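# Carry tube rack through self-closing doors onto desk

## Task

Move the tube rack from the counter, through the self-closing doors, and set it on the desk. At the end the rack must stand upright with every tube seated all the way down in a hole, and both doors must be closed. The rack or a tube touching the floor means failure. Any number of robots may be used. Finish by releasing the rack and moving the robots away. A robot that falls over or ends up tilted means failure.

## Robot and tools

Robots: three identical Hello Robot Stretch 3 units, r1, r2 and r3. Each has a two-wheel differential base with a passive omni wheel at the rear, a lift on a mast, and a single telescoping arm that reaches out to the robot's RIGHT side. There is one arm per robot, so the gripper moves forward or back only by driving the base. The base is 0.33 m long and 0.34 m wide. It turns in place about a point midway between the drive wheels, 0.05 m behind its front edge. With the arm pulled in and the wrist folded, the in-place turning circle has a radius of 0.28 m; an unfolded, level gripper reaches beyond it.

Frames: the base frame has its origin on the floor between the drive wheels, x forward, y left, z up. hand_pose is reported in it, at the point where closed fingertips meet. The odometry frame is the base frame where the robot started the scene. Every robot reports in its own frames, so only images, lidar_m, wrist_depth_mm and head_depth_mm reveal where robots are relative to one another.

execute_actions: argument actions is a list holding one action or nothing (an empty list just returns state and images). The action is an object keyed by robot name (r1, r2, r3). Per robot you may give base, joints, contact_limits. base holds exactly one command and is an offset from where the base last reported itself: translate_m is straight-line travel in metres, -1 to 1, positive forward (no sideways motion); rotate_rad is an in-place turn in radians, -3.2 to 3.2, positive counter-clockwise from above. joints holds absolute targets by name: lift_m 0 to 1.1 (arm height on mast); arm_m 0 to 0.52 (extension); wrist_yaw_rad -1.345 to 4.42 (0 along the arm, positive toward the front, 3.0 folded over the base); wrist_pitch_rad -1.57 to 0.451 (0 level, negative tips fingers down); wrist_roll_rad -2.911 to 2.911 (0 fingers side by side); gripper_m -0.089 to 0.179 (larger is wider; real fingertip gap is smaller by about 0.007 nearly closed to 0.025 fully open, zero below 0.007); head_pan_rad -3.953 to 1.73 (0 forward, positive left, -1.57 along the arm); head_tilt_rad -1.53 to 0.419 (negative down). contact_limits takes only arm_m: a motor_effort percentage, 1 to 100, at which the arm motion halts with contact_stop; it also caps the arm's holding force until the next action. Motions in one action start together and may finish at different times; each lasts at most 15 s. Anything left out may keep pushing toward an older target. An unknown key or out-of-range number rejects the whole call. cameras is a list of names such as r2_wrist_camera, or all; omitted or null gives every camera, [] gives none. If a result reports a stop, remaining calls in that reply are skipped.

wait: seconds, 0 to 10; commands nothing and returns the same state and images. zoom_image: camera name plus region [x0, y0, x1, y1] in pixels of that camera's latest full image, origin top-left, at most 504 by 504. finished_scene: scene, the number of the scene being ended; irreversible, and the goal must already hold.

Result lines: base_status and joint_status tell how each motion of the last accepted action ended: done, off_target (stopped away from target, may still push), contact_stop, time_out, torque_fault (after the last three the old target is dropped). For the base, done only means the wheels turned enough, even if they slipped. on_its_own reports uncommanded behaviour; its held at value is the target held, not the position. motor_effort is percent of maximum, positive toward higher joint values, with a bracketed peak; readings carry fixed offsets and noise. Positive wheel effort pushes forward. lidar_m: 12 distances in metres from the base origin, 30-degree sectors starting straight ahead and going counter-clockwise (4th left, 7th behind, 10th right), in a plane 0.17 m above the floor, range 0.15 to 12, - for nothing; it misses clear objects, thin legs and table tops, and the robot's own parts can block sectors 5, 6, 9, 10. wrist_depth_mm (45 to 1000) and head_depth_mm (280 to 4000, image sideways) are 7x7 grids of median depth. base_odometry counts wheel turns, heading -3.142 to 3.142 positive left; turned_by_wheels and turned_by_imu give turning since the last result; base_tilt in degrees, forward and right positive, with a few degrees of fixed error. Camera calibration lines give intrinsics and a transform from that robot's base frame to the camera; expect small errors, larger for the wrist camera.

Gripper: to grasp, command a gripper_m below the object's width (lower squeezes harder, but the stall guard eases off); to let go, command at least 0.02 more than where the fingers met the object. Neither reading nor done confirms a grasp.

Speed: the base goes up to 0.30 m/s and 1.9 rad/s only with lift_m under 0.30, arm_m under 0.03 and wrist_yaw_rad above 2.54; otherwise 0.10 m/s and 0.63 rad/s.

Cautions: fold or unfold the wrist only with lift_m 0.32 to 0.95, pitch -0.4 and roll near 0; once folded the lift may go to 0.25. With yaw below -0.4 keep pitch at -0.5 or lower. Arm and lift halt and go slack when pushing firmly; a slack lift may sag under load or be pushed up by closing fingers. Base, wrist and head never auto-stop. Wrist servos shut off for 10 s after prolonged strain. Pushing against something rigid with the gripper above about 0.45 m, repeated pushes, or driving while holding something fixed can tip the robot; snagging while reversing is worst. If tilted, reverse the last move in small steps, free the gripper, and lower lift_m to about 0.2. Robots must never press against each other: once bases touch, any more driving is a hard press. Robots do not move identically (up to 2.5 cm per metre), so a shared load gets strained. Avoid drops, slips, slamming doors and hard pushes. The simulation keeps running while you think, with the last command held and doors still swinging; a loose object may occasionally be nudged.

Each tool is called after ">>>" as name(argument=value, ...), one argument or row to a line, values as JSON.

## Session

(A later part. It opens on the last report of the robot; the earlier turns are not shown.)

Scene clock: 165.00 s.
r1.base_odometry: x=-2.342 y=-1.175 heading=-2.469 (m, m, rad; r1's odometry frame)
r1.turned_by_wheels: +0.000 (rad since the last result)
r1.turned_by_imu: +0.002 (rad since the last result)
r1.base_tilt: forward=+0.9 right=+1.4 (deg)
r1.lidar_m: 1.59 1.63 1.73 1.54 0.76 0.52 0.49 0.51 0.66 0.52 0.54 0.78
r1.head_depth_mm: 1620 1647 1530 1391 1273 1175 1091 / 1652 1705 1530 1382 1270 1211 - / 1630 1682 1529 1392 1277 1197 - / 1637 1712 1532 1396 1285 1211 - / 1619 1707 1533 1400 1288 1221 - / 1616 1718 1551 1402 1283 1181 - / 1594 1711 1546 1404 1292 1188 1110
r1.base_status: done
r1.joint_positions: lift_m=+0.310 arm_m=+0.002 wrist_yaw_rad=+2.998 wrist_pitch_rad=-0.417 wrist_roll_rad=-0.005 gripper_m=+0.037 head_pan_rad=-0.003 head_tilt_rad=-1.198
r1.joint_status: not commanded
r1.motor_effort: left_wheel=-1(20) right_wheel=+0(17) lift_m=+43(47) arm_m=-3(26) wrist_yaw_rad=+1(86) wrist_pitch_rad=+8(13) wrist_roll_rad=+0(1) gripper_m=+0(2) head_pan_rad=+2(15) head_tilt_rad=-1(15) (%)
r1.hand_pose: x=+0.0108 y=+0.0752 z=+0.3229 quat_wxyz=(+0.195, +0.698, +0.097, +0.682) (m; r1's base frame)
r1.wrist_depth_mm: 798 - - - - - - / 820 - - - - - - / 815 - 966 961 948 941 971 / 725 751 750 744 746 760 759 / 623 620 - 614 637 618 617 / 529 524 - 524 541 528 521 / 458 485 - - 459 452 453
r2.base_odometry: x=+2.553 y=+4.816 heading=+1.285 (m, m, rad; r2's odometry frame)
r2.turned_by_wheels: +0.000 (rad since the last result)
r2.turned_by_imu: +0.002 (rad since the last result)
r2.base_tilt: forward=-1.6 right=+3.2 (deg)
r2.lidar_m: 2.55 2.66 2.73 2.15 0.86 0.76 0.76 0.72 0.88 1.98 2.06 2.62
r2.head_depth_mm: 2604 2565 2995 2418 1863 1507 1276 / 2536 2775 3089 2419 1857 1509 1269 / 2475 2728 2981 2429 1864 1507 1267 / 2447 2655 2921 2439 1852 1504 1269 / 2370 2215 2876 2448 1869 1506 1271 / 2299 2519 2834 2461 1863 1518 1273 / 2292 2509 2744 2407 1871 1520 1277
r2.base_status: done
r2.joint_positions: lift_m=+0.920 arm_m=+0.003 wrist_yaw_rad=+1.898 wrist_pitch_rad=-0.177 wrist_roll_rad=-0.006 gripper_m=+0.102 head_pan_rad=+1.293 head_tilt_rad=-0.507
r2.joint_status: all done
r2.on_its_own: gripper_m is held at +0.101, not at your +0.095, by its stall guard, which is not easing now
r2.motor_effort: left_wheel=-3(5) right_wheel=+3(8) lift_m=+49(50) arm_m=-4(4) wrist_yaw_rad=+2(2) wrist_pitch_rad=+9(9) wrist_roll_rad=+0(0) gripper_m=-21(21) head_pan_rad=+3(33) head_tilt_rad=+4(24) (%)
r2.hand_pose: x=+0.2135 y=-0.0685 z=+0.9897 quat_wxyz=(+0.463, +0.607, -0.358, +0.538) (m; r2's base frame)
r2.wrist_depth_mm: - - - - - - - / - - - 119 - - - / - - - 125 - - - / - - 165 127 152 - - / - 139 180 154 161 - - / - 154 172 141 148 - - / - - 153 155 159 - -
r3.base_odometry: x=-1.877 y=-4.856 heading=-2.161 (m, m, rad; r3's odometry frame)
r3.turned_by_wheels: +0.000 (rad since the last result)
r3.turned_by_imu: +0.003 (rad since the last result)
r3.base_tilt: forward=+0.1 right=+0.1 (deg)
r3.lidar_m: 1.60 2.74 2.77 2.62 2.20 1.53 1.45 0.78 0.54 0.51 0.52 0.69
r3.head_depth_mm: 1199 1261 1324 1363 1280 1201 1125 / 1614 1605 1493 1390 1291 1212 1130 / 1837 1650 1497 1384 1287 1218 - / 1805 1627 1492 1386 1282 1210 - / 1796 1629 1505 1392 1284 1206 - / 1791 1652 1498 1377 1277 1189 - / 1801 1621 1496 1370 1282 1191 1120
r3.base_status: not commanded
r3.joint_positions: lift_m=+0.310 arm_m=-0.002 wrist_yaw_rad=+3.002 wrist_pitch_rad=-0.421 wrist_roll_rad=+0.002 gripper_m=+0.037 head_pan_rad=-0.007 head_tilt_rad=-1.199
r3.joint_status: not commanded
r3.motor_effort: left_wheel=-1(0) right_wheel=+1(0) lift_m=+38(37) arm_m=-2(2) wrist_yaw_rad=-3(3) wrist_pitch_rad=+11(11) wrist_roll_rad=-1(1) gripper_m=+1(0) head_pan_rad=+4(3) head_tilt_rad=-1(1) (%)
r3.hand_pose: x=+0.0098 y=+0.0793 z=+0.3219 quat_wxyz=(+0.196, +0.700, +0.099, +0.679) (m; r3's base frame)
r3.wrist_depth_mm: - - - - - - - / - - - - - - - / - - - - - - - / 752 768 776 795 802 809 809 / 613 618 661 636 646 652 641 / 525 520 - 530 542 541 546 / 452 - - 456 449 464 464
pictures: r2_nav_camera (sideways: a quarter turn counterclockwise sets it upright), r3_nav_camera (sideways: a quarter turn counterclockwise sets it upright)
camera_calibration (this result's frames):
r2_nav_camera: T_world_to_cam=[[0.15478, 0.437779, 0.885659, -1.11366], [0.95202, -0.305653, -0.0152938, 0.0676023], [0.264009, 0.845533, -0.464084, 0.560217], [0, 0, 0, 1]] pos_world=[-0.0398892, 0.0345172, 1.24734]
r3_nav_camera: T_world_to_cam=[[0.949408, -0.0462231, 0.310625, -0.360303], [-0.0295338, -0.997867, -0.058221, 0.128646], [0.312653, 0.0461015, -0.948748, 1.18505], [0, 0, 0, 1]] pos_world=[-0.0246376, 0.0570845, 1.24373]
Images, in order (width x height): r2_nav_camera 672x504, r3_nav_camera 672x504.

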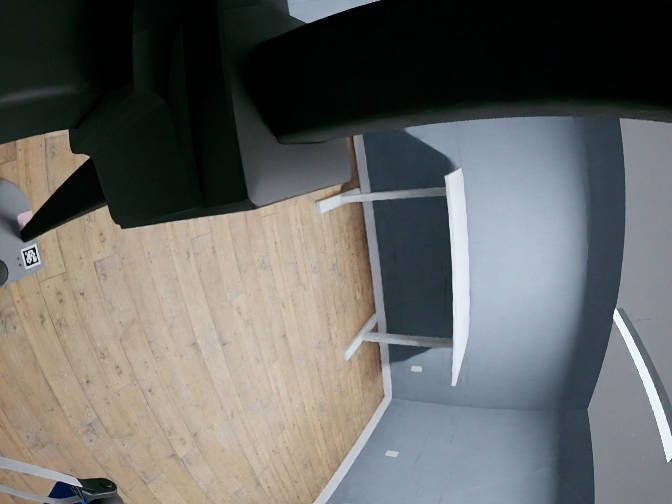

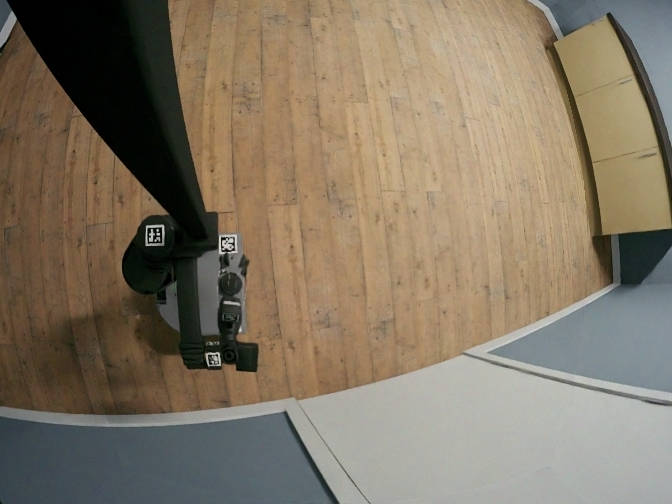

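>>> execute_actions(
  actions=[
    {"r2":{"base":{"rotate_rad":1.25},"joints":{"head_pan_rad":0,"head_tilt_rad":-0.3,"lift_m":1.09}}},
  ],
  cameras=[],
)

>>> execute_actions(
  actions=[
    {"r2":{"base":{"translate_m":1.0}}},
  ],
  cameras=["r2_nav_camera","r2_head_camera","r1_nav_camera"],
)

Scene clock: 168.57 s.
r1.base_odometry: x=-2.342 y=-1.175 heading=-2.469 (m, m, rad; r1's odometry frame)
r1.turned_by_wheels: +0.000 (rad since the last result)
r1.turned_by_imu: -0.001 (rad since the last result)
r1.base_tilt: forward=+0.9 right=+1.4 (deg)
r1.lidar_m: 1.59 1.62 1.73 1.54 0.76 0.52 0.49 0.50 0.66 0.66 0.69 0.89
r1.head_depth_mm: 1612 1632 1532 1395 1275 1179 1097 / 1651 1694 1532 1392 1279 1206 - / 1640 1710 1532 1392 1286 1205 - / 1644 1704 1539 1402 1286 1204 - / 1625 1700 1545 1397 1293 1212 - / 1609 1714 1539 1399 1287 1184 - / 1600 1715 1550 1404 1284 1187 1118
r1.base_status: not commanded
r1.joint_positions: lift_m=+0.310 arm_m=+0.002 wrist_yaw_rad=+2.998 wrist_pitch_rad=-0.417 wrist_roll_rad=-0.005 gripper_m=+0.037 head_pan_rad=-0.003 head_tilt_rad=-1.198
r1.joint_status: not commanded
r1.motor_effort: left_wheel=+0(1) right_wheel=+0(0) lift_m=+43(43) arm_m=-3(3) wrist_yaw_rad=+2(1) wrist_pitch_rad=+8(8) wrist_roll_rad=+0(0) gripper_m=+0(0) head_pan_rad=+3(2) head_tilt_rad=-1(2) (%)
r1.hand_pose: x=+0.0108 y=+0.0752 z=+0.3229 quat_wxyz=(+0.195, +0.698, +0.097, +0.682) (m; r1's base frame)
r1.wrist_depth_mm: 800 - - - - - - / 814 - - - - - - / 803 - 958 951 967 942 948 / 723 752 760 748 758 750 744 / 616 626 - 618 642 619 621 / 539 529 - 531 545 530 522 / 457 483 - - 455 456 459
r2.base_odometry: x=+2.553 y=+4.816 heading=+2.535 (m, m, rad; r2's odometry frame)
r2.turned_by_wheels: +1.250 (rad since the last result)
r2.turned_by_imu: +1.263 (rad since the last result)
r2.base_tilt: forward=-1.6 right=+3.2 (deg)
r2.lidar_m: 2.30 1.29 0.79 0.67 0.67 0.72 1.15 1.98 2.25 2.55 2.55 2.75
r2.head_depth_mm: 2619 2843 2903 3203 - - - / 2570 2762 2897 3163 2584 - - / 2541 2701 2804 3156 2576 - - / 2501 2628 2807 3037 2565 1911 - / 2409 2571 2693 2903 2430 1816 1494 / 2348 2543 2612 2863 2430 1824 1461 / 2302 2439 2603 2770 2436 1812 1447
r2.base_status: done
r2.joint_positions: lift_m=+1.090 arm_m=+0.003 wrist_yaw_rad=+1.898 wrist_pitch_rad=-0.178 wrist_roll_rad=-0.006 gripper_m=+0.102 head_pan_rad=+0.007 head_tilt_rad=-0.310
r2.joint_status: all done
r2.on_its_own: gripper_m is held at +0.101, not at your +0.095, by its stall guard, which is not easing now
r2.motor_effort: left_wheel=-3(8) right_wheel=+3(8) lift_m=+50(50) arm_m=-4(4) wrist_yaw_rad=+2(2) wrist_pitch_rad=+9(9) wrist_roll_rad=+0(0) gripper_m=-21(21) head_pan_rad=-3(35) head_tilt_rad=+5(21) (%)
r2.hand_pose: x=+0.2135 y=-0.0686 z=+1.1595 quat_wxyz=(+0.463, +0.607, -0.357, +0.538) (m; r2's base frame)
r2.wrist_depth_mm: 868 - - - - - - / 867 - - 117 - - - / 883 - - 124 - - - / 891 - 165 127 151 - - / 874 139 180 155 161 - - / 846 153 172 140 148 - - / 988 - 153 155 159 - -
r3.base_odometry: x=-1.877 y=-4.856 heading=-2.161 (m, m, rad; r3's odometry frame)
r3.turned_by_wheels: +0.000 (rad since the last result)
r3.turned_by_imu: +0.001 (rad since the last result)
r3.base_tilt: forward=+0.1 right=+0.0 (deg)
r3.lidar_m: 1.60 2.74 2.77 2.62 2.20 1.53 1.45 0.78 0.54 0.51 0.52 0.69
r3.head_depth_mm: 1198 1262 1323 1349 1296 1205 1120 / 1623 1609 1507 1394 1290 1220 1141 / 1802 1642 1512 1388 1290 1218 - / 1804 1629 1508 1376 1290 1224 - / 1787 1647 1490 1382 1279 1215 - / 1788 1631 1499 1373 1268 1191 - / 1785 1624 1486 1373 1274 1183 1123
r3.base_status: not commanded
r3.joint_positions: lift_m=+0.310 arm_m=-0.002 wrist_yaw_rad=+3.002 wrist_pitch_rad=-0.421 wrist_roll_rad=+0.002 gripper_m=+0.037 head_pan_rad=-0.007 head_tilt_rad=-1.199
r3.joint_status: not commanded
r3.motor_effort: left_wheel=+0(0) right_wheel=+1(0) lift_m=+38(36) arm_m=-2(2) wrist_yaw_rad=-3(3) wrist_pitch_rad=+11(11) wrist_roll_rad=-1(1) gripper_m=+1(1) head_pan_rad=+4(4) head_tilt_rad=+0(1) (%)
r3.hand_pose: x=+0.0098 y=+0.0793 z=+0.3219 quat_wxyz=(+0.196, +0.700, +0.099, +0.679) (m; r3's base frame)
r3.wrist_depth_mm: - - - - - - - / - - - - - - - / - - - - - - - / 756 783 779 786 807 790 795 / 609 621 656 625 650 655 649 / 514 522 - 539 546 536 540 / 453 - - 460 447 460 466
pictures: none
No camera images: the call's "cameras" was empty. Leave "cameras" out to get every camera's image.

Scene clock: 180.13 s.
r1.base_odometry: x=-2.342 y=-1.175 heading=-2.469 (m, m, rad; r1's odometry frame)
r1.turned_by_wheels: +0.000 (rad since the last result)
r1.turned_by_imu: -0.002 (rad since the last result)
r1.base_tilt: forward=+0.9 right=+1.3 (deg)
r1.lidar_m: 1.59 1.63 1.73 1.54 0.75 0.53 0.49 0.51 0.66 0.66 0.69 0.89
r1.head_depth_mm: 1604 1638 1520 1386 1281 1177 1090 / 1652 1701 1530 1388 1282 1205 - / 1652 1709 1535 1392 1276 1202 - / 1641 1704 1530 1397 1285 1208 - / 1612 1723 1539 1391 1281 1207 - / 1601 1710 1550 1408 1287 1191 - / 1590 1716 1548 1408 1289 1185 1118
r1.base_status: not commanded
r1.joint_positions: lift_m=+0.310 arm_m=+0.002 wrist_yaw_rad=+2.998 wrist_pitch_rad=-0.417 wrist_roll_rad=-0.005 gripper_m=+0.037 head_pan_rad=-0.003 head_tilt_rad=-1.198
r1.joint_status: not commanded
r1.motor_effort: left_wheel=-2(1) right_wheel=+0(0) lift_m=+43(43) arm_m=-3(3) wrist_yaw_rad=+2(2) wrist_pitch_rad=+8(8) wrist_roll_rad=-1(1) gripper_m=+1(1) head_pan_rad=+2(1) head_tilt_rad=-1(1) (%)
r1.hand_pose: x=+0.0108 y=+0.0752 z=+0.3229 quat_wxyz=(+0.195, +0.698, +0.097, +0.682) (m; r1's base frame)
r1.wrist_depth_mm: 798 - - - - - - / 820 - - - - - - / 804 - 971 956 960 944 957 / 722 739 744 758 741 740 762 / 613 623 - 625 642 620 614 / 530 527 - 526 537 521 526 / 464 483 - - 458 456 456
r2.base_odometry: x=+1.732 y=+5.386 heading=+2.535 (m, m, rad; r2's odometry frame)
r2.turned_by_wheels: +0.000 (rad since the last result)
r2.turned_by_imu: +0.004 (rad since the last result)
r2.base_tilt: forward=-1.6 right=+3.2 (deg)
r2.lidar_m: 1.83 1.33 1.05 0.89 0.89 1.09 1.71 2.94 2.66 2.26 2.26 1.77
r2.head_depth_mm: 1709 1858 1907 1182 - - - / 1674 1810 1880 2036 2180 - - / 1641 1743 1819 1288 2160 - - / 1605 1708 1780 1281 2085 1896 - / 1555 1663 1737 1287 2056 1820 1495 / 1527 1626 1709 1175 2001 1762 1455 / 1492 1579 1674 1174 1884 1761 1457
r2.base_status: done
r2.joint_positions: lift_m=+1.090 arm_m=+0.003 wrist_yaw_rad=+1.898 wrist_pitch_rad=-0.178 wrist_roll_rad=-0.006 gripper_m=+0.102 head_pan_rad=+0.007 head_tilt_rad=-0.310
r2.joint_status: not commanded
r2.on_its_own: gripper_m is held at +0.101, not at your +0.095, by its stall guard, which is not easing now
r2.motor_effort: left_wheel=-3(6) right_wheel=+3(7) lift_m=+49(49) arm_m=-4(4) wrist_yaw_rad=+2(2) wrist_pitch_rad=+9(9) wrist_roll_rad=+0(0) gripper_m=-21(21) head_pan_rad=-3(3) head_tilt_rad=+4(4) (%)
r2.hand_pose: x=+0.2135 y=-0.0686 z=+1.1595 quat_wxyz=(+0.463, +0.607, -0.357, +0.538) (m; r2's base frame)
r2.wrist_depth_mm: - - - - - - - / - - - 119 - - - / - - - 125 - - - / - - 165 127 151 - - / - 139 181 154 161 - - / - 153 172 141 149 - - / - - 153 155 158 - -
r3.base_odometry: x=-1.877 y=-4.856 heading=-2.161 (m, m, rad; r3's odometry frame)
r3.turned_by_wheels: +0.000 (rad since the last result)
r3.turned_by_imu: +0.003 (rad since the last result)
r3.base_tilt: forward=+0.1 right=+0.0 (deg)
r3.lidar_m: 1.60 2.74 2.78 2.62 2.20 1.53 1.44 0.78 0.54 0.51 0.52 0.69
r3.head_depth_mm: 1202 1263 1320 1365 1291 1197 1126 / 1612 1602 1505 1386 1282 1214 1136 / 1802 1644 1511 1380 1273 1205 - / 1817 1642 1499 1375 1276 1210 - / 1784 1625 1493 1378 1278 1210 - / 1816 1630 1483 1379 1281 1191 - / 1767 1618 1490 1376 1281 1196 1126
r3.base_status: not commanded
r3.joint_positions: lift_m=+0.310 arm_m=-0.002 wrist_yaw_rad=+3.002 wrist_pitch_rad=-0.421 wrist_roll_rad=+0.002 gripper_m=+0.037 head_pan_rad=-0.007 head_tilt_rad=-1.199
r3.joint_status: not commanded
r3.motor_effort: left_wheel=+0(0) right_wheel=+0(0) lift_m=+37(37) arm_m=-2(2) wrist_yaw_rad=-3(3) wrist_pitch_rad=+11(11) wrist_roll_rad=-1(1) gripper_m=+0(0) head_pan_rad=+4(4) head_tilt_rad=-1(1) (%)
r3.hand_pose: x=+0.0098 y=+0.0793 z=+0.3219 quat_wxyz=(+0.196, +0.700, +0.099, +0.679) (m; r3's base frame)
r3.wrist_depth_mm: - - - - - - - / - - - - - - - / - - - - - - - / 776 754 779 808 785 819 795 / 614 628 655 631 633 649 651 / 527 521 - 530 550 540 538 / 452 - - 456 449 463 469
pictures: r1_nav_camera (sideways: a quarter turn counterclockwise sets it upright), r2_head_camera (sideways: a quarter turn clockwise sets it upright), r2_nav_camera (sideways: a quarter turn counterclockwise sets it upright)
camera_calibration (this result's frames):
r1_nav_camera: T_world_to_cam=[[0.911735, 0.0593607, 0.406468, -0.49441], [0.0741579, -0.997031, -0.0207345, 0.0800998], [0.40403, 0.0490472, -0.91343, 1.1399], [0, 0, 0, 1]] pos_world=[-0.0157228, 0.0533016, 1.24384]
r2_head_camera: T_world_to_cam=[[-0.340134, -0.0189701, -0.940186, 1.24412], [-0.0274873, 0.99957, -0.0102242, 0.0145855], [0.939975, 0.0223656, -0.340509, 0.39157], [0, 0, 0, 1]] pos_world=[0.055504, 0.000264287, 1.30319]
r2_nav_camera: T_world_to_cam=[[0.280603, -0.0267068, 0.959452, -1.21073], [-0.0219024, -0.999531, -0.0214168, 0.0815194], [0.959574, -0.0150047, -0.281056, 0.317789], [0, 0, 0, 1]] pos_world=[0.036579, 0.0539146, 1.2527]
Images, in order (width x height): r1_nav_camera 672x504, r2_head_camera 896x504, r2_nav_camera 672x504.

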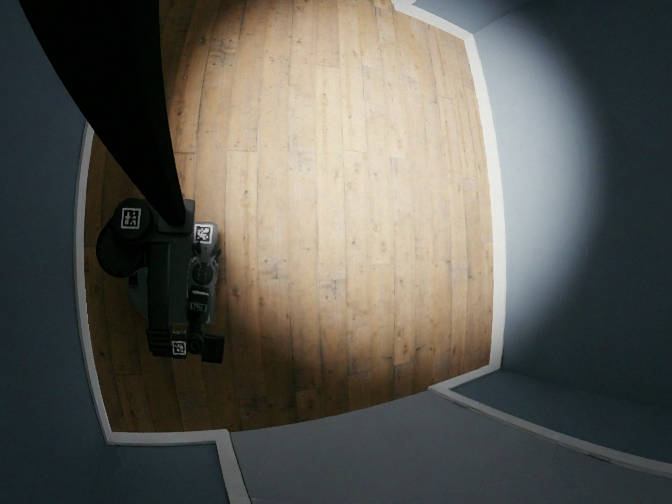

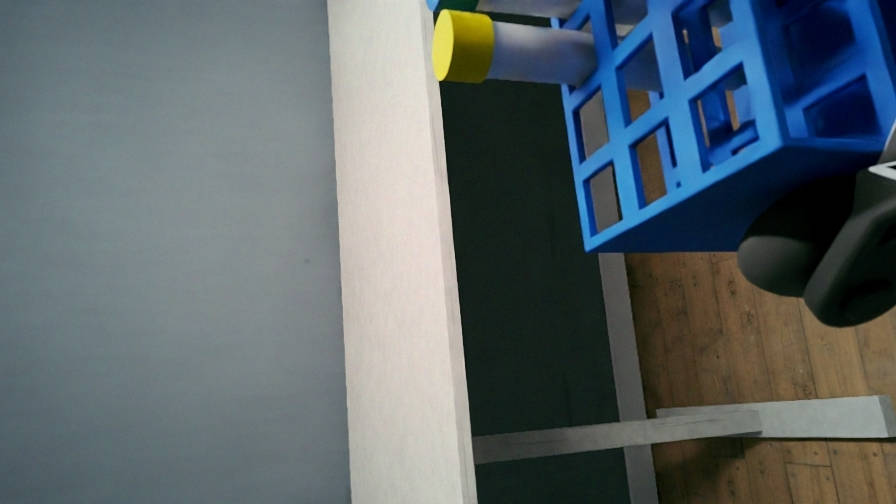

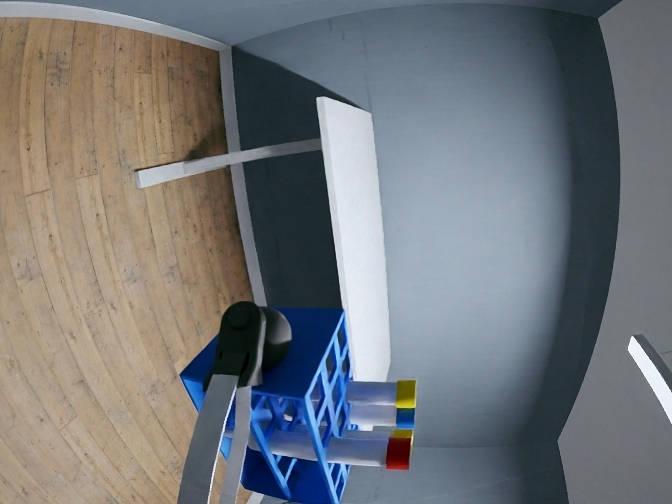

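>>> execute_actions(
  actions=[
    {"r2":{"base":{"translate_m":0.75},"joints":{"head_tilt_rad":-1.0}}},
  ],
  cameras=["r2_nav_camera"],
)

Scene clock: 190.20 s.
r1.base_odometry: x=-2.342 y=-1.175 heading=-2.469 (m, m, rad; r1's odometry frame)
r1.turned_by_wheels: +0.000 (rad since the last result)
r1.turned_by_imu: -0.002 (rad since the last result)
r1.base_tilt: forward=+1.0 right=+1.3 (deg)
r1.lidar_m: 1.59 1.63 1.73 1.54 0.76 0.52 0.49 0.50 0.66 0.66 0.69 0.89
r1.head_depth_mm: 1603 1651 1523 1387 1270 1178 1091 / 1645 1703 1538 1398 1283 1205 - / 1647 1709 1533 1399 1278 1203 - / 1628 1702 1540 1388 1291 1210 - / 1616 1715 1542 1397 1287 1216 - / 1607 1712 1538 1401 1283 1180 - / 1601 1721 1550 1408 1288 1187 1121
r1.base_status: not commanded
r1.joint_positions: lift_m=+0.310 arm_m=+0.002 wrist_yaw_rad=+2.998 wrist_pitch_rad=-0.417 wrist_roll_rad=-0.005 gripper_m=+0.037 head_pan_rad=-0.003 head_tilt_rad=-1.198
r1.joint_status: not commanded
r1.motor_effort: left_wheel=-1(1) right_wheel=+0(0) lift_m=+43(43) arm_m=-3(3) wrist_yaw_rad=+2(2) wrist_pitch_rad=+8(8) wrist_roll_rad=-1(1) gripper_m=+1(0) head_pan_rad=+1(2) head_tilt_rad=-1(1) (%)
r1.hand_pose: x=+0.0108 y=+0.0752 z=+0.3229 quat_wxyz=(+0.195, +0.698, +0.097, +0.682) (m; r1's base frame)
r1.wrist_depth_mm: 799 - - - - - - / 825 - - - - - - / 799 - 968 960 958 959 949 / 722 737 751 752 750 745 747 / 619 626 - 619 634 616 611 / 536 528 - 528 537 525 521 / 456 486 - - 458 455 460
r2.base_odometry: x=+1.116 y=+5.814 heading=+2.535 (m, m, rad; r2's odometry frame)
r2.turned_by_wheels: +0.000 (rad since the last result)
r2.turned_by_imu: +0.003 (rad since the last result)
r2.base_tilt: forward=-1.6 right=+3.2 (deg)
r2.lidar_m: 1.11 0.67 0.69 1.11 1.11 1.26 2.28 3.65 2.41 2.04 2.05 1.12
r2.head_depth_mm: - - - 1492 1322 1197 1091 / 538 - - 1462 1314 1201 1108 / - - - 1464 1332 1206 1124 / 571 - 409 1452 1330 1204 1131 / 574 490 425 1436 1334 1203 1130 / 577 490 427 1417 1330 1214 1114 / 578 492 429 400 1303 1204 1114
r2.base_status: done
r2.joint_positions: lift_m=+1.090 arm_m=+0.003 wrist_yaw_rad=+1.898 wrist_pitch_rad=-0.178 wrist_roll_rad=-0.006 gripper_m=+0.102 head_pan_rad=+0.007 head_tilt_rad=-0.987
r2.joint_status: all done
r2.on_its_own: gripper_m is held at +0.101, not at your +0.095, by its stall guard, which is not easing now
r2.motor_effort: left_wheel=-3(4) right_wheel=+3(9) lift_m=+50(49) arm_m=-4(4) wrist_yaw_rad=+2(2) wrist_pitch_rad=+9(9) wrist_roll_rad=+0(0) gripper_m=-20(21) head_pan_rad=-2(3) head_tilt_rad=-6(42) (%)
r2.hand_pose: x=+0.2135 y=-0.0686 z=+1.1595 quat_wxyz=(+0.463, +0.607, -0.357, +0.538) (m; r2's base frame)
r2.wrist_depth_mm: 973 983 976 955 974 954 946 / - - - 119 - - - / - - - 125 - - - / - 651 165 127 152 835 885 / 514 138 180 155 161 587 611 / 423 153 172 141 148 - 470 / 337 332 153 155 159 368 382
r3.base_odometry: x=-1.877 y=-4.856 heading=-2.161 (m, m, rad; r3's odometry frame)
r3.turned_by_wheels: +0.000 (rad since the last result)
r3.turned_by_imu: +0.003 (rad since the last result)
r3.base_tilt: forward=+0.1 right=+0.0 (deg)
r3.lidar_m: 1.61 2.74 2.78 2.62 2.20 1.53 1.45 0.78 0.54 0.51 0.52 0.69
r3.head_depth_mm: 1201 1274 1327 1360 1287 1205 1128 / 1604 1602 1513 1382 1286 1209 1133 / 1791 1652 1516 1382 1292 1213 - / 1808 1631 1498 1383 1289 1214 - / 1814 1635 1485 1379 1279 1202 - / 1784 1621 1489 1388 1277 1198 - / 1779 1626 1502 1381 1278 1194 1120
r3.base_status: not commanded
r3.joint_positions: lift_m=+0.310 arm_m=-0.002 wrist_yaw_rad=+3.002 wrist_pitch_rad=-0.421 wrist_roll_rad=+0.002 gripper_m=+0.037 head_pan_rad=-0.007 head_tilt_rad=-1.199
r3.joint_status: not commanded
r3.motor_effort: left_wheel=+0(0) right_wheel=+0(0) lift_m=+37(38) arm_m=-3(3) wrist_yaw_rad=-3(3) wrist_pitch_rad=+11(11) wrist_roll_rad=-1(1) gripper_m=+0(1) head_pan_rad=+6(5) head_tilt_rad=-1(1) (%)
r3.hand_pose: x=+0.0098 y=+0.0793 z=+0.3219 quat_wxyz=(+0.196, +0.700, +0.099, +0.679) (m; r3's base frame)
r3.wrist_depth_mm: - - - - - - - / - - - - - - - / - - - - - - - / 774 765 783 793 794 813 816 / 618 614 655 630 640 642 643 / 519 522 - 530 539 535 544 / 448 - - 463 447 465 465
pictures: r2_nav_camera (sideways: a quarter turn counterclockwise sets it upright)
camera_calibration (this result's frames):
r2_nav_camera: T_world_to_cam=[[0.820166, -0.0231955, 0.571656, -0.708455], [-0.0293303, -0.999569, 0.00152212, 0.0516917], [0.571374, -0.0180152, -0.820492, 1.02194], [0, 0, 0, 1]] pos_world=[-0.00134222, 0.0536468, 1.24341]
Images, in order (width x height): r2_nav_camera 672x504.

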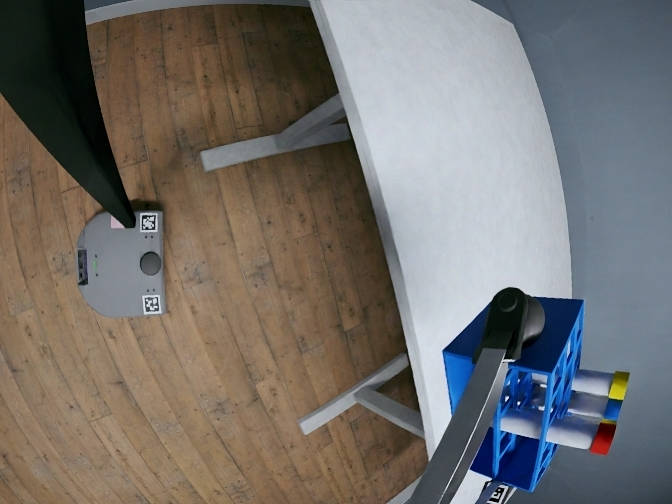

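>>> execute_actions(
  actions=[
    {"r2":{"base":{"rotate_rad":0.22}}},
  ],
  cameras=[],
)

>>> execute_actions(
  actions=[
    {"r2":{"base":{"translate_m":0.23},"joints":{"lift_m":1.0}}},
  ],
  cameras=["r2_nav_camera","r2_wrist_camera"],
)

Scene clock: 192.10 s.
r1.base_odometry: x=-2.342 y=-1.175 heading=-2.469 (m, m, rad; r1's odometry frame)
r1.turned_by_wheels: +0.000 (rad since the last result)
r1.turned_by_imu: +0.000 (rad since the last result)
r1.base_tilt: forward=+1.0 right=+1.2 (deg)
r1.lidar_m: 1.59 1.63 1.72 1.54 0.76 0.52 0.49 0.50 0.66 0.66 0.69 0.89
r1.head_depth_mm: 1595 1653 1529 1378 1273 1179 1093 / 1658 1696 1529 1401 1273 1196 - / 1640 1712 1537 1395 1286 1203 - / 1628 1702 1533 1391 1278 1209 - / 1609 1708 1537 1414 1284 1211 - / 1612 1704 1542 1400 1287 1186 - / 1599 1710 1550 1407 1292 1194 1113
r1.base_status: not commanded
r1.joint_positions: lift_m=+0.310 arm_m=+0.002 wrist_yaw_rad=+2.998 wrist_pitch_rad=-0.417 wrist_roll_rad=-0.005 gripper_m=+0.037 head_pan_rad=-0.003 head_tilt_rad=-1.198
r1.joint_status: not commanded
r1.motor_effort: left_wheel=-2(1) right_wheel=+0(0) lift_m=+43(43) arm_m=-3(3) wrist_yaw_rad=+3(1) wrist_pitch_rad=+8(8) wrist_roll_rad=-1(1) gripper_m=+0(1) head_pan_rad=+3(1) head_tilt_rad=-1(0) (%)
r1.hand_pose: x=+0.0108 y=+0.0752 z=+0.3229 quat_wxyz=(+0.195, +0.698, +0.097, +0.682) (m; r1's base frame)
r1.wrist_depth_mm: 804 - - - - - - / 836 - - - - - - / 810 - 953 964 943 954 964 / 724 737 759 760 756 754 758 / 624 611 - 627 640 615 629 / 529 530 - 527 540 522 530 / 454 480 - - 456 458 459
r2.base_odometry: x=+1.116 y=+5.814 heading=+2.755 (m, m, rad; r2's odometry frame)
r2.turned_by_wheels: +0.220 (rad since the last result)
r2.turned_by_imu: +0.222 (rad since the last result)
r2.base_tilt: forward=-1.6 right=+3.2 (deg)
r2.lidar_m: 1.11 0.67 1.17 1.11 1.13 1.47 3.47 3.11 2.17 2.04 1.12 1.17
r2.head_depth_mm: - - - 1474 1313 1199 1094 / 539 - - 1419 1315 1206 1110 / - - - 1445 1334 1211 1116 / 570 - 410 1432 1326 1195 1132 / 571 489 426 1442 1334 1207 1135 / 574 491 427 1227 1312 1207 1105 / 578 491 428 1439 1341 1208 1115
r2.base_status: done
r2.joint_positions: lift_m=+1.090 arm_m=+0.003 wrist_yaw_rad=+1.898 wrist_pitch_rad=-0.178 wrist_roll_rad=-0.006 gripper_m=+0.102 head_pan_rad=+0.007 head_tilt_rad=-0.987
r2.joint_status: not commanded
r2.on_its_own: gripper_m is held at +0.101, not at your +0.095, by its stall guard, which is not easing now
r2.motor_effort: left_wheel=-3(6) right_wheel=+2(6) lift_m=+50(49) arm_m=-4(4) wrist_yaw_rad=+1(2) wrist_pitch_rad=+9(9) wrist_roll_rad=+0(0) gripper_m=-20(21) head_pan_rad=-3(3) head_tilt_rad=-6(6) (%)
r2.hand_pose: x=+0.2135 y=-0.0686 z=+1.1595 quat_wxyz=(+0.463, +0.607, -0.357, +0.538) (m; r2's base frame)
r2.wrist_depth_mm: - - - 987 918 861 820 / - - - 118 940 911 852 / - - - 124 - 953 910 / - 650 166 127 151 846 888 / 520 138 180 154 161 595 619 / 420 154 171 141 148 - 473 / - 355 153 155 159 369 384
r3.base_odometry: x=-1.877 y=-4.856 heading=-2.161 (m, m, rad; r3's odometry frame)
r3.turned_by_wheels: +0.000 (rad since the last result)
r3.turned_by_imu: +0.001 (rad since the last result)
r3.base_tilt: forward=+0.1 right=+0.0 (deg)
r3.lidar_m: 1.61 2.73 2.78 2.62 2.20 1.53 1.45 0.78 0.54 0.51 0.52 0.69
r3.head_depth_mm: 1205 1262 1328 1360 1291 1199 1130 / 1615 1605 1494 1381 1293 1216 1136 / 1816 1634 1489 1388 1281 1213 - / 1816 1645 1495 1385 1274 1213 - / 1793 1635 1489 1383 1294 1207 - / 1801 1632 1495 1377 1289 1187 - / 1782 1626 1491 1366 1276 1189 1121
r3.base_status: not commanded
r3.joint_positions: lift_m=+0.310 arm_m=-0.002 wrist_yaw_rad=+3.002 wrist_pitch_rad=-0.421 wrist_roll_rad=+0.002 gripper_m=+0.037 head_pan_rad=-0.007 head_tilt_rad=-1.199
r3.joint_status: not commanded
r3.motor_effort: left_wheel=+0(0) right_wheel=+0(0) lift_m=+37(37) arm_m=-2(3) wrist_yaw_rad=-3(3) wrist_pitch_rad=+11(11) wrist_roll_rad=-1(1) gripper_m=+1(0) head_pan_rad=+4(4) head_tilt_rad=-1(1) (%)
r3.hand_pose: x=+0.0098 y=+0.0793 z=+0.3219 quat_wxyz=(+0.196, +0.700, +0.099, +0.679) (m; r3's base frame)
r3.wrist_depth_mm: - - - - - - - / - - - - - - - / - - - - - - - / 767 773 785 781 807 803 840 / 629 621 657 628 643 640 656 / 520 516 - 532 546 539 537 / 450 - - 460 445 464 465
pictures: none
No camera images: the call's "cameras" was empty. Leave "cameras" out to get every camera's image.

Scene clock: 195.53 s.
r1.base_odometry: x=-2.342 y=-1.175 heading=-2.469 (m, m, rad; r1's odometry frame)
r1.turned_by_wheels: +0.000 (rad since the last result)
r1.turned_by_imu: -0.001 (rad since the last result)
r1.base_tilt: forward=+1.0 right=+1.3 (deg)
r1.lidar_m: 1.59 1.63 1.73 1.54 0.76 0.52 0.49 0.51 0.66 0.66 0.69 0.89
r1.head_depth_mm: 1609 1644 1529 1399 1276 1179 1091 / 1654 1700 1529 1393 1271 1199 - / 1625 1696 1534 1403 1272 1197 - / 1618 1707 1532 1401 1289 1219 - / 1600 1699 1544 1391 1284 1213 - / 1612 1716 1539 1410 1291 1188 - / 1593 1721 1543 1413 1291 1198 1111
r1.base_status: not commanded
r1.joint_positions: lift_m=+0.310 arm_m=+0.002 wrist_yaw_rad=+2.998 wrist_pitch_rad=-0.417 wrist_roll_rad=-0.005 gripper_m=+0.037 head_pan_rad=-0.003 head_tilt_rad=-1.198
r1.joint_status: not commanded
r1.motor_effort: left_wheel=-1(1) right_wheel=+0(0) lift_m=+43(43) arm_m=-3(3) wrist_yaw_rad=+2(3) wrist_pitch_rad=+8(8) wrist_roll_rad=+0(1) gripper_m=+0(0) head_pan_rad=+3(2) head_tilt_rad=-2(1) (%)
r1.hand_pose: x=+0.0108 y=+0.0752 z=+0.3229 quat_wxyz=(+0.195, +0.698, +0.097, +0.682) (m; r1's base frame)
r1.wrist_depth_mm: 796 - - - - - - / 818 - - - - - - / 807 - 941 968 954 959 951 / 717 739 752 752 756 761 752 / 625 622 - 619 648 623 618 / 531 527 - 523 541 528 522 / 463 483 - - 461 458 456
r2.base_odometry: x=+0.903 y=+5.901 heading=+2.754 (m, m, rad; r2's odometry frame)
r2.turned_by_wheels: +0.000 (rad since the last result)
r2.turned_by_imu: +0.001 (rad since the last result)
r2.base_tilt: forward=-1.6 right=+3.3 (deg)
r2.lidar_m: 0.88 0.48 0.51 1.12 1.14 1.50 3.53 3.10 2.15 2.03 0.99 0.93
r2.head_depth_mm: 576 - - 355 335 304 1059 / 566 494 - 289 336 305 290 / 567 495 - - 332 305 287 / 570 487 425 364 337 306 286 / 573 488 426 376 338 307 287 / 574 491 427 378 339 307 292 / 576 492 428 378 340 308 293
r2.base_status: done
r2.joint_positions: lift_m=+1.000 arm_m=+0.003 wrist_yaw_rad=+1.898 wrist_pitch_rad=-0.178 wrist_roll_rad=-0.006 gripper_m=+0.102 head_pan_rad=+0.007 head_tilt_rad=-0.988
r2.joint_status: all done
r2.on_its_own: gripper_m is held at +0.101, not at your +0.095, by its stall guard, which is not easing now
r2.motor_effort: left_wheel=-4(4) right_wheel=+3(7) lift_m=+40(40) arm_m=-4(4) wrist_yaw_rad=+2(2) wrist_pitch_rad=+9(9) wrist_roll_rad=+0(0) gripper_m=-21(21) head_pan_rad=-3(3) head_tilt_rad=-7(6) (%)
r2.hand_pose: x=+0.2135 y=-0.0686 z=+1.0698 quat_wxyz=(+0.463, +0.607, -0.357, +0.538) (m; r2's base frame)
r2.wrist_depth_mm: 945 879 808 752 723 674 632 / - 927 857 119 746 703 657 / - 951 810 124 774 745 695 / 470 454 165 127 151 587 615 / 355 139 180 154 161 415 425 / - 153 172 141 148 - 326 / 235 230 153 155 159 255 267
r3.base_odometry: x=-1.877 y=-4.856 heading=-2.161 (m, m, rad; r3's odometry frame)
r3.turned_by_wheels: +0.000 (rad since the last result)
r3.turned_by_imu: +0.001 (rad since the last result)
r3.base_tilt: forward=+0.2 right=+0.0 (deg)
r3.lidar_m: 1.60 2.73 2.77 2.62 2.20 1.53 1.44 0.78 0.54 0.51 0.52 0.69
r3.head_depth_mm: 1194 1268 1332 1353 1285 1206 1126 / 1613 1596 1504 1395 1290 1207 1132 / 1810 1655 1507 1382 1273 1208 - / 1809 1646 1503 1370 1285 1217 - / 1796 1629 1493 1391 1281 1211 - / 1807 1630 1487 1385 1278 1195 - / 1801 1636 1489 1376 1277 1186 1122
r3.base_status: not commanded
r3.joint_positions: lift_m=+0.310 arm_m=-0.002 wrist_yaw_rad=+3.002 wrist_pitch_rad=-0.421 wrist_roll_rad=+0.002 gripper_m=+0.037 head_pan_rad=-0.007 head_tilt_rad=-1.199
r3.joint_status: not commanded
r3.motor_effort: left_wheel=+0(0) right_wheel=+0(1) lift_m=+37(37) arm_m=-2(3) wrist_yaw_rad=-3(3) wrist_pitch_rad=+11(11) wrist_roll_rad=-1(1) gripper_m=+0(0) head_pan_rad=+4(4) head_tilt_rad=-1(1) (%)
r3.hand_pose: x=+0.0098 y=+0.0793 z=+0.3219 quat_wxyz=(+0.196, +0.700, +0.099, +0.679) (m; r3's base frame)
r3.wrist_depth_mm: - - - - - - - / - - - - - - - / - - - - - - - / 767 771 782 785 805 803 816 / 627 626 651 638 632 641 650 / 521 519 - 534 547 537 548 / 446 - - 459 444 456 460
pictures: r2_nav_camera (sideways: a quarter turn counterclockwise sets it upright), r2_wrist_camera
camera_calibration (this result's frames):
r2_nav_camera: T_world_to_cam=[[0.820282, -0.0231944, 0.571489, -0.708238], [-0.0293295, -0.999569, 0.00152947, 0.0516821], [0.571207, -0.0180161, -0.820608, 1.02209], [0, 0, 0, 1]] pos_world=[-0.00135416, 0.0536467, 1.24341]
r2_wrist_camera: T_world_to_cam=[[0.299743, -0.952155, 0.0596197, -0.199592], [-0.32627, -0.161035, -0.931459, 1.08232], [0.896494, 0.259746, -0.358929, 0.374773], [0, 0, 0, 1]] pos_world=[0.0769736, -0.113096, 1.15455]
Images, in order (width x height): r2_nav_camera 672x504, r2_wrist_camera 644x364.

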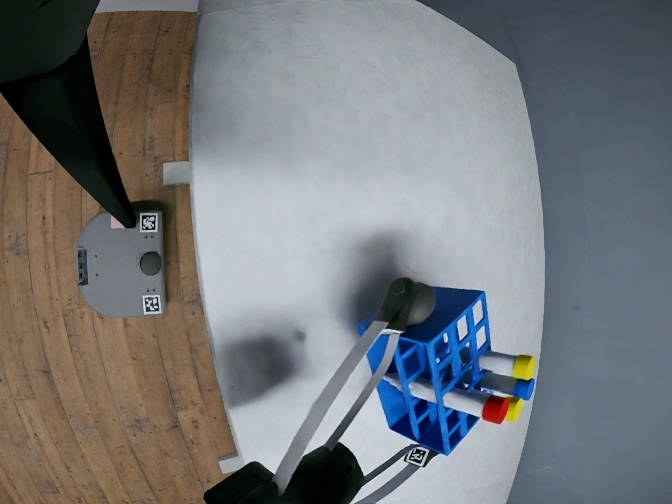

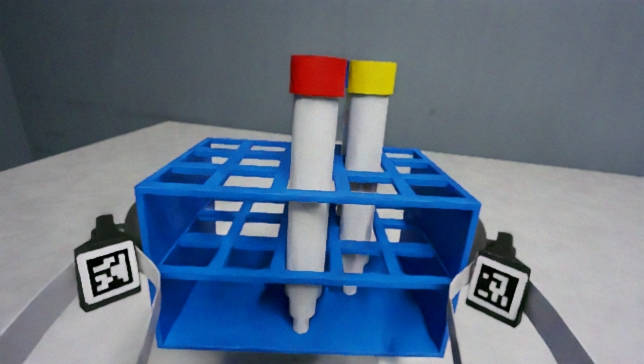

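>>> execute_actions(
  actions=[
    {"r2":{"joints":{"lift_m":0.955}}},
  ],
  cameras=[],
)

>>> execute_actions(
  actions=[
    {"r2":{"joints":{"lift_m":0.935}}},
  ],
  cameras=["r2_nav_camera"],
)

Scene clock: 197.57 s.
r1.base_odometry: x=-2.342 y=-1.175 heading=-2.469 (m, m, rad; r1's odometry frame)
r1.turned_by_wheels: +0.000 (rad since the last result)
r1.turned_by_imu: +0.000 (rad since the last result)
r1.base_tilt: forward=+0.9 right=+1.3 (deg)
r1.lidar_m: 1.59 1.63 1.73 1.54 0.76 0.52 0.49 0.51 0.66 0.66 0.69 0.89
r1.head_depth_mm: 1608 1648 1531 1386 1277 1174 1093 / 1639 1695 1527 1390 1273 1206 - / 1649 1701 1535 1400 1287 1197 - / 1623 1708 1537 1395 1288 1210 - / 1610 1724 1540 1404 1282 1214 - / 1614 1724 1555 1400 1285 1187 - / 1592 1722 1548 1406 1289 1190 1114
r1.base_status: not commanded
r1.joint_positions: lift_m=+0.310 arm_m=+0.002 wrist_yaw_rad=+2.998 wrist_pitch_rad=-0.417 wrist_roll_rad=-0.005 gripper_m=+0.037 head_pan_rad=-0.003 head_tilt_rad=-1.198
r1.joint_status: not commanded
r1.motor_effort: left_wheel=-2(1) right_wheel=+0(0) lift_m=+43(43) arm_m=-3(3) wrist_yaw_rad=+2(2) wrist_pitch_rad=+8(8) wrist_roll_rad=+0(1) gripper_m=+0(1) head_pan_rad=+1(3) head_tilt_rad=-2(1) (%)
r1.hand_pose: x=+0.0108 y=+0.0752 z=+0.3229 quat_wxyz=(+0.195, +0.698, +0.097, +0.682) (m; r1's base frame)
r1.wrist_depth_mm: 787 - - - - - - / 816 - - - - - - / 803 - 958 971 966 952 971 / 724 747 754 748 746 758 748 / 622 631 - 617 637 616 612 / 532 532 - 528 536 524 529 / 461 489 - - 456 454 461
r2.base_odometry: x=+0.903 y=+5.901 heading=+2.754 (m, m, rad; r2's odometry frame)
r2.turned_by_wheels: +0.000 (rad since the last result)
r2.turned_by_imu: +0.000 (rad since the last result)
r2.base_tilt: forward=-1.6 right=+3.2 (deg)
r2.lidar_m: 0.88 0.48 0.51 1.12 1.14 1.50 3.54 3.11 2.16 2.03 0.99 0.93
r2.head_depth_mm: 561 492 - 318 334 304 1057 / 564 492 317 307 326 304 290 / 567 486 430 319 327 305 287 / 571 487 424 377 337 306 285 / 573 490 425 377 338 307 288 / 574 490 428 379 339 308 292 / 576 492 429 379 341 309 293
r2.base_status: not commanded
r2.joint_positions: lift_m=+0.955 arm_m=+0.003 wrist_yaw_rad=+1.898 wrist_pitch_rad=-0.178 wrist_roll_rad=-0.006 gripper_m=+0.102 head_pan_rad=+0.007 head_tilt_rad=-0.988
r2.joint_status: all done
r2.on_its_own: gripper_m is held at +0.101, not at your +0.095, by its stall guard, which is not easing now
r2.motor_effort: left_wheel=-3(3) right_wheel=+3(3) lift_m=+40(39) arm_m=-4(4) wrist_yaw_rad=+2(2) wrist_pitch_rad=+9(9) wrist_roll_rad=+0(0) gripper_m=-20(21) head_pan_rad=-3(2) head_tilt_rad=-7(7) (%)
r2.hand_pose: x=+0.2135 y=-0.0686 z=+1.0248 quat_wxyz=(+0.463, +0.607, -0.357, +0.538) (m; r2's base frame)
r2.wrist_depth_mm: 941 865 822 770 710 664 628 / - 937 854 119 745 706 667 / - 596 634 124 716 732 687 / 373 351 165 127 152 456 481 / 278 138 180 155 161 321 333 / - 154 172 141 148 - 255 / 183 178 153 155 159 198 207
r3.base_odometry: x=-1.877 y=-4.856 heading=-2.161 (m, m, rad; r3's odometry frame)
r3.turned_by_wheels: +0.000 (rad since the last result)
r3.turned_by_imu: +0.001 (rad since the last result)
r3.base_tilt: forward=+0.1 right=+0.0 (deg)
r3.lidar_m: 1.61 2.74 2.78 2.62 2.20 1.53 1.45 0.78 0.54 0.51 0.52 0.69
r3.head_depth_mm: 1202 1268 1329 1345 1289 1201 1117 / 1600 1592 1514 1387 1284 1213 1138 / 1808 1650 1512 1402 1284 1212 - / 1817 1645 1499 1378 1280 1207 - / 1789 1637 1494 1377 1281 1199 - / 1782 1637 1503 1369 1293 1198 - / 1774 1609 1480 1370 1275 1180 1128
r3.base_status: not commanded
r3.joint_positions: lift_m=+0.310 arm_m=-0.002 wrist_yaw_rad=+3.002 wrist_pitch_rad=-0.421 wrist_roll_rad=+0.002 gripper_m=+0.037 head_pan_rad=-0.007 head_tilt_rad=-1.199
r3.joint_status: not commanded
r3.motor_effort: left_wheel=+0(0) right_wheel=+0(1) lift_m=+37(37) arm_m=-3(3) wrist_yaw_rad=-3(3) wrist_pitch_rad=+11(11) wrist_roll_rad=-1(1) gripper_m=+0(0) head_pan_rad=+4(4) head_tilt_rad=-1(1) (%)
r3.hand_pose: x=+0.0098 y=+0.0793 z=+0.3219 quat_wxyz=(+0.196, +0.700, +0.099, +0.679) (m; r3's base frame)
r3.wrist_depth_mm: - - - - - - - / - - - - - - - / - - - - - - - / 794 776 782 781 811 814 802 / 622 623 649 629 639 648 661 / 518 521 - 533 545 536 546 / 456 - - 461 446 469 466
pictures: none
No camera images: the call's "cameras" was empty. Leave "cameras" out to get every camera's image.

Scene clock: 198.47 s.
r1.base_odometry: x=-2.342 y=-1.175 heading=-2.469 (m, m, rad; r1's odometry frame)
r1.turned_by_wheels: +0.000 (rad since the last result)
r1.turned_by_imu: +0.000 (rad since the last result)
r1.base_tilt: forward=+1.0 right=+1.4 (deg)
r1.lidar_m: 1.59 1.63 1.73 1.54 0.76 0.52 0.49 0.50 0.66 0.66 0.68 0.89
r1.head_depth_mm: 1604 1646 1539 1388 1279 1182 1095 / 1646 1691 1527 1396 1279 1209 - / 1649 1718 1534 1399 1277 1203 - / 1631 1712 1541 1390 1282 1210 - / 1615 1720 1547 1405 1296 1216 - / 1616 1720 1546 1411 1289 1188 - / 1583 1721 1542 1403 1284 1189 1115
r1.base_status: not commanded
r1.joint_positions: lift_m=+0.310 arm_m=+0.002 wrist_yaw_rad=+2.998 wrist_pitch_rad=-0.417 wrist_roll_rad=-0.005 gripper_m=+0.037 head_pan_rad=-0.003 head_tilt_rad=-1.198
r1.joint_status: not commanded
r1.motor_effort: left_wheel=-2(1) right_wheel=+0(0) lift_m=+43(43) arm_m=-3(3) wrist_yaw_rad=+2(1) wrist_pitch_rad=+8(8) wrist_roll_rad=+0(1) gripper_m=+0(0) head_pan_rad=+2(2) head_tilt_rad=-1(2) (%)
r1.hand_pose: x=+0.0108 y=+0.0752 z=+0.3229 quat_wxyz=(+0.195, +0.698, +0.097, +0.682) (m; r1's base frame)
r1.wrist_depth_mm: 791 - - - - - - / 810 - - - - - - / 808 - 980 956 982 932 964 / 725 753 757 762 753 749 746 / 621 621 - 619 639 615 612 / 527 528 - 526 540 529 520 / 466 485 - - 454 459 458
r2.base_odometry: x=+0.903 y=+5.901 heading=+2.754 (m, m, rad; r2's odometry frame)
r2.turned_by_wheels: +0.000 (rad since the last result)
r2.turned_by_imu: +0.000 (rad since the last result)
r2.base_tilt: forward=-1.6 right=+3.2 (deg)
r2.lidar_m: 0.88 0.49 0.51 1.12 1.14 1.50 3.55 3.12 2.15 2.02 0.99 0.93
r2.head_depth_mm: 561 483 297 319 333 304 1056 / 564 483 304 315 329 305 290 / 568 485 423 311 327 306 287 / 570 485 424 373 332 306 285 / 573 489 426 377 338 307 287 / 574 490 427 378 339 307 292 / 578 493 428 379 340 308 292
r2.base_status: not commanded
r2.joint_positions: lift_m=+0.935 arm_m=+0.003 wrist_yaw_rad=+1.898 wrist_pitch_rad=-0.178 wrist_roll_rad=-0.006 gripper_m=+0.102 head_pan_rad=+0.007 head_tilt_rad=-0.988
r2.joint_status: all done
r2.on_its_own: gripper_m is held at +0.101, not at your +0.095, by its stall guard, which is not easing now
r2.motor_effort: left_wheel=-3(3) right_wheel=+2(3) lift_m=+41(42) arm_m=-4(4) wrist_yaw_rad=+3(2) wrist_pitch_rad=+9(9) wrist_roll_rad=+0(0) gripper_m=-21(21) head_pan_rad=-3(3) head_tilt_rad=-6(7) (%)
r2.hand_pose: x=+0.2135 y=-0.0686 z=+1.0048 quat_wxyz=(+0.463, +0.607, -0.357, +0.538) (m; r2's base frame)
r2.wrist_depth_mm: 934 875 812 755 721 666 630 / - 935 856 119 730 704 664 / 492 517 554 125 619 713 687 / 326 309 165 127 150 399 419 / 244 139 180 155 161 279 290 / - 154 172 141 149 - 222 / 159 157 153 155 159 173 181
r3.base_odometry: x=-1.877 y=-4.856 heading=-2.161 (m, m, rad; r3's odometry frame)
r3.turned_by_wheels: +0.000 (rad since the last result)
r3.turned_by_imu: +0.000 (rad since the last result)
r3.base_tilt: forward=+0.1 right=+0.0 (deg)
r3.lidar_m: 1.61 2.74 2.78 2.62 2.20 1.53 1.45 0.78 0.54 0.51 0.52 0.69
r3.head_depth_mm: 1206 1262 1330 1353 1288 1197 1125 / 1617 1604 1508 1387 1281 1217 1137 / 1809 1633 1498 1386 1283 1216 - / 1791 1623 1498 1381 1283 1224 - / 1809 1637 1490 1373 1281 1208 - / 1793 1636 1498 1381 1282 1186 - / 1776 1616 1500 1375 1285 1187 1124
r3.base_status: not commanded
r3.joint_positions: lift_m=+0.310 arm_m=-0.002 wrist_yaw_rad=+3.002 wrist_pitch_rad=-0.421 wrist_roll_rad=+0.002 gripper_m=+0.037 head_pan_rad=-0.007 head_tilt_rad=-1.199
r3.joint_status: not commanded
r3.motor_effort: left_wheel=+0(0) right_wheel=+1(0) lift_m=+37(37) arm_m=-2(2) wrist_yaw_rad=-3(3) wrist_pitch_rad=+11(11) wrist_roll_rad=-1(1) gripper_m=+0(0) head_pan_rad=+4(3) head_tilt_rad=-1(1) (%)
r3.hand_pose: x=+0.0098 y=+0.0793 z=+0.3219 quat_wxyz=(+0.196, +0.700, +0.099, +0.679) (m; r3's base frame)
r3.wrist_depth_mm: - - - - - - - / - - - - - - - / - - - - - - - / 768 772 795 785 794 807 815 / 621 620 651 639 651 647 660 / 518 520 - 526 542 535 550 / 445 - - 458 444 465 470
pictures: r2_nav_camera (sideways: a quarter turn counterclockwise sets it upright)
camera_calibration (this result's frames):
r2_nav_camera: T_world_to_cam=[[0.820282, -0.0231945, 0.571489, -0.708238], [-0.0293296, -0.999569, 0.00152947, 0.0516821], [0.571207, -0.0180161, -0.820609, 1.02209], [0, 0, 0, 1]] pos_world=[-0.00135416, 0.0536467, 1.24341]
Images, in order (width x height): r2_nav_camera 672x504.

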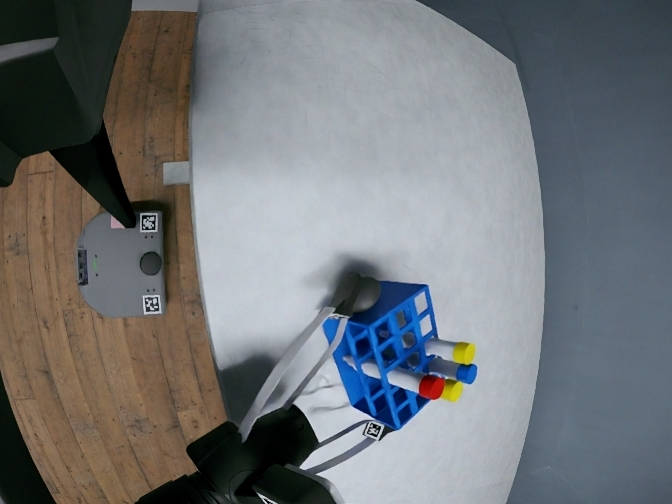

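>>> execute_actions(
  actions=[
    {"r2":{"joints":{"lift_m":0.918}}},
  ],
  cameras=[],
)

Scene clock: 199.63 s.
r1.base_odometry: x=-2.342 y=-1.175 heading=-2.469 (m, m, rad; r1's odometry frame)
r1.turned_by_wheels: +0.000 (rad since the last result)
r1.turned_by_imu: +0.000 (rad since the last result)
r1.base_tilt: forward=+1.0 right=+1.3 (deg)
r1.lidar_m: 1.59 1.63 1.73 1.54 0.76 0.52 0.50 0.51 0.66 0.66 0.68 0.89
r1.head_depth_mm: 1602 1634 1523 1397 1280 1175 1095 / 1648 1719 1526 1392 1290 1206 - / 1648 1705 1539 1394 1285 1199 - / 1629 1709 1543 1403 1279 1213 - / 1627 1708 1542 1397 1283 1210 - / 1603 1716 1544 1400 1285 1186 - / 1589 1719 1553 1408 1287 1187 1114
r1.base_status: not commanded
r1.joint_positions: lift_m=+0.310 arm_m=+0.002 wrist_yaw_rad=+2.998 wrist_pitch_rad=-0.417 wrist_roll_rad=-0.005 gripper_m=+0.037 head_pan_rad=-0.003 head_tilt_rad=-1.198
r1.joint_status: not commanded
r1.motor_effort: left_wheel=-2(2) right_wheel=+0(0) lift_m=+43(43) arm_m=-3(3) wrist_yaw_rad=+2(2) wrist_pitch_rad=+8(8) wrist_roll_rad=-1(0) gripper_m=+0(0) head_pan_rad=+3(2) head_tilt_rad=-1(1) (%)
r1.hand_pose: x=+0.0108 y=+0.0752 z=+0.3229 quat_wxyz=(+0.195, +0.698, +0.097, +0.682) (m; r1's base frame)
r1.wrist_depth_mm: 804 - - - - - - / 815 - - - - - - / 813 - 973 984 974 946 976 / 733 731 766 749 746 747 744 / 616 624 - 626 649 625 620 / 534 527 - 526 541 526 526 / 463 484 - - 459 453 460
r2.base_odometry: x=+0.903 y=+5.901 heading=+2.754 (m, m, rad; r2's odometry frame)
r2.turned_by_wheels: +0.000 (rad since the last result)
r2.turned_by_imu: +0.000 (rad since the last result)
r2.base_tilt: forward=-1.6 right=+3.2 (deg)
r2.lidar_m: 0.88 0.48 0.51 1.12 1.14 1.49 3.53 3.08 2.15 2.03 0.99 0.93
r2.head_depth_mm: 563 482 306 326 335 305 1053 / 565 483 360 315 333 305 290 / 568 485 423 303 327 305 287 / 570 487 425 370 333 306 285 / 573 489 425 377 338 307 287 / 574 490 426 378 338 307 292 / 577 492 428 378 340 309 293
r2.base_status: not commanded
r2.joint_positions: lift_m=+0.918 arm_m=+0.003 wrist_yaw_rad=+1.898 wrist_pitch_rad=-0.162 wrist_roll_rad=-0.006 gripper_m=+0.102 head_pan_rad=+0.007 head_tilt_rad=-0.988
r2.joint_status: all done
r2.on_its_own: gripper_m is held at +0.101, not at your +0.095, by its stall guard, which is not easing now
r2.motor_effort: left_wheel=-3(3) right_wheel=+4(3) lift_m=+38(42) arm_m=-4(4) wrist_yaw_rad=+2(2) wrist_pitch_rad=+4(9) wrist_roll_rad=+0(0) gripper_m=-20(20) head_pan_rad=-2(2) head_tilt_rad=-7(6) (%)
r2.hand_pose: x=+0.2145 y=-0.0682 z=+0.9918 quat_wxyz=(+0.459, +0.604, -0.362, +0.541) (m; r2's base frame)
r2.wrist_depth_mm: 932 879 819 769 720 677 632 / - 922 873 113 742 694 658 / 471 495 530 121 544 666 684 / 300 284 148 124 147 371 391 / 222 139 171 153 160 258 266 / - 142 171 146 147 - 203 / 144 144 147 150 150 157 164
r3.base_odometry: x=-1.877 y=-4.856 heading=-2.161 (m, m, rad; r3's odometry frame)
r3.turned_by_wheels: +0.000 (rad since the last result)
r3.turned_by_imu: +0.000 (rad since the last result)
r3.base_tilt: forward=+0.1 right=+0.0 (deg)
r3.lidar_m: 1.60 2.74 2.77 2.62 2.20 1.53 1.45 0.78 0.54 0.51 0.52 0.69
r3.head_depth_mm: 1201 1268 1321 1368 1288 1205 1124 / 1620 1602 1505 1394 1287 1205 1131 / 1822 1633 1505 1386 1287 1207 - / 1801 1648 1499 1389 1285 1216 - / 1793 1635 1487 1376 1289 1211 - / 1799 1635 1498 1359 1270 1190 - / 1789 1636 1489 1384 1268 1187 1128
r3.base_status: not commanded
r3.joint_positions: lift_m=+0.310 arm_m=-0.002 wrist_yaw_rad=+3.002 wrist_pitch_rad=-0.421 wrist_roll_rad=+0.002 gripper_m=+0.037 head_pan_rad=-0.007 head_tilt_rad=-1.199
r3.joint_status: not commanded
r3.motor_effort: left_wheel=+0(0) right_wheel=+0(0) lift_m=+37(37) arm_m=-2(2) wrist_yaw_rad=-3(3) wrist_pitch_rad=+11(11) wrist_roll_rad=-1(1) gripper_m=+0(1) head_pan_rad=+5(4) head_tilt_rad=-1(1) (%)
r3.hand_pose: x=+0.0098 y=+0.0793 z=+0.3219 quat_wxyz=(+0.196, +0.700, +0.099, +0.679) (m; r3's base frame)
r3.wrist_depth_mm: - - - - - - - / - - - - - - - / - - - - - - - / 779 772 790 793 802 809 825 / 613 610 645 642 646 644 650 / 516 520 - 532 548 546 541 / 449 - - 460 449 457 463
pictures: none
No camera images: the call's "cameras" was empty. Leave "cameras" out to get every camera's image.


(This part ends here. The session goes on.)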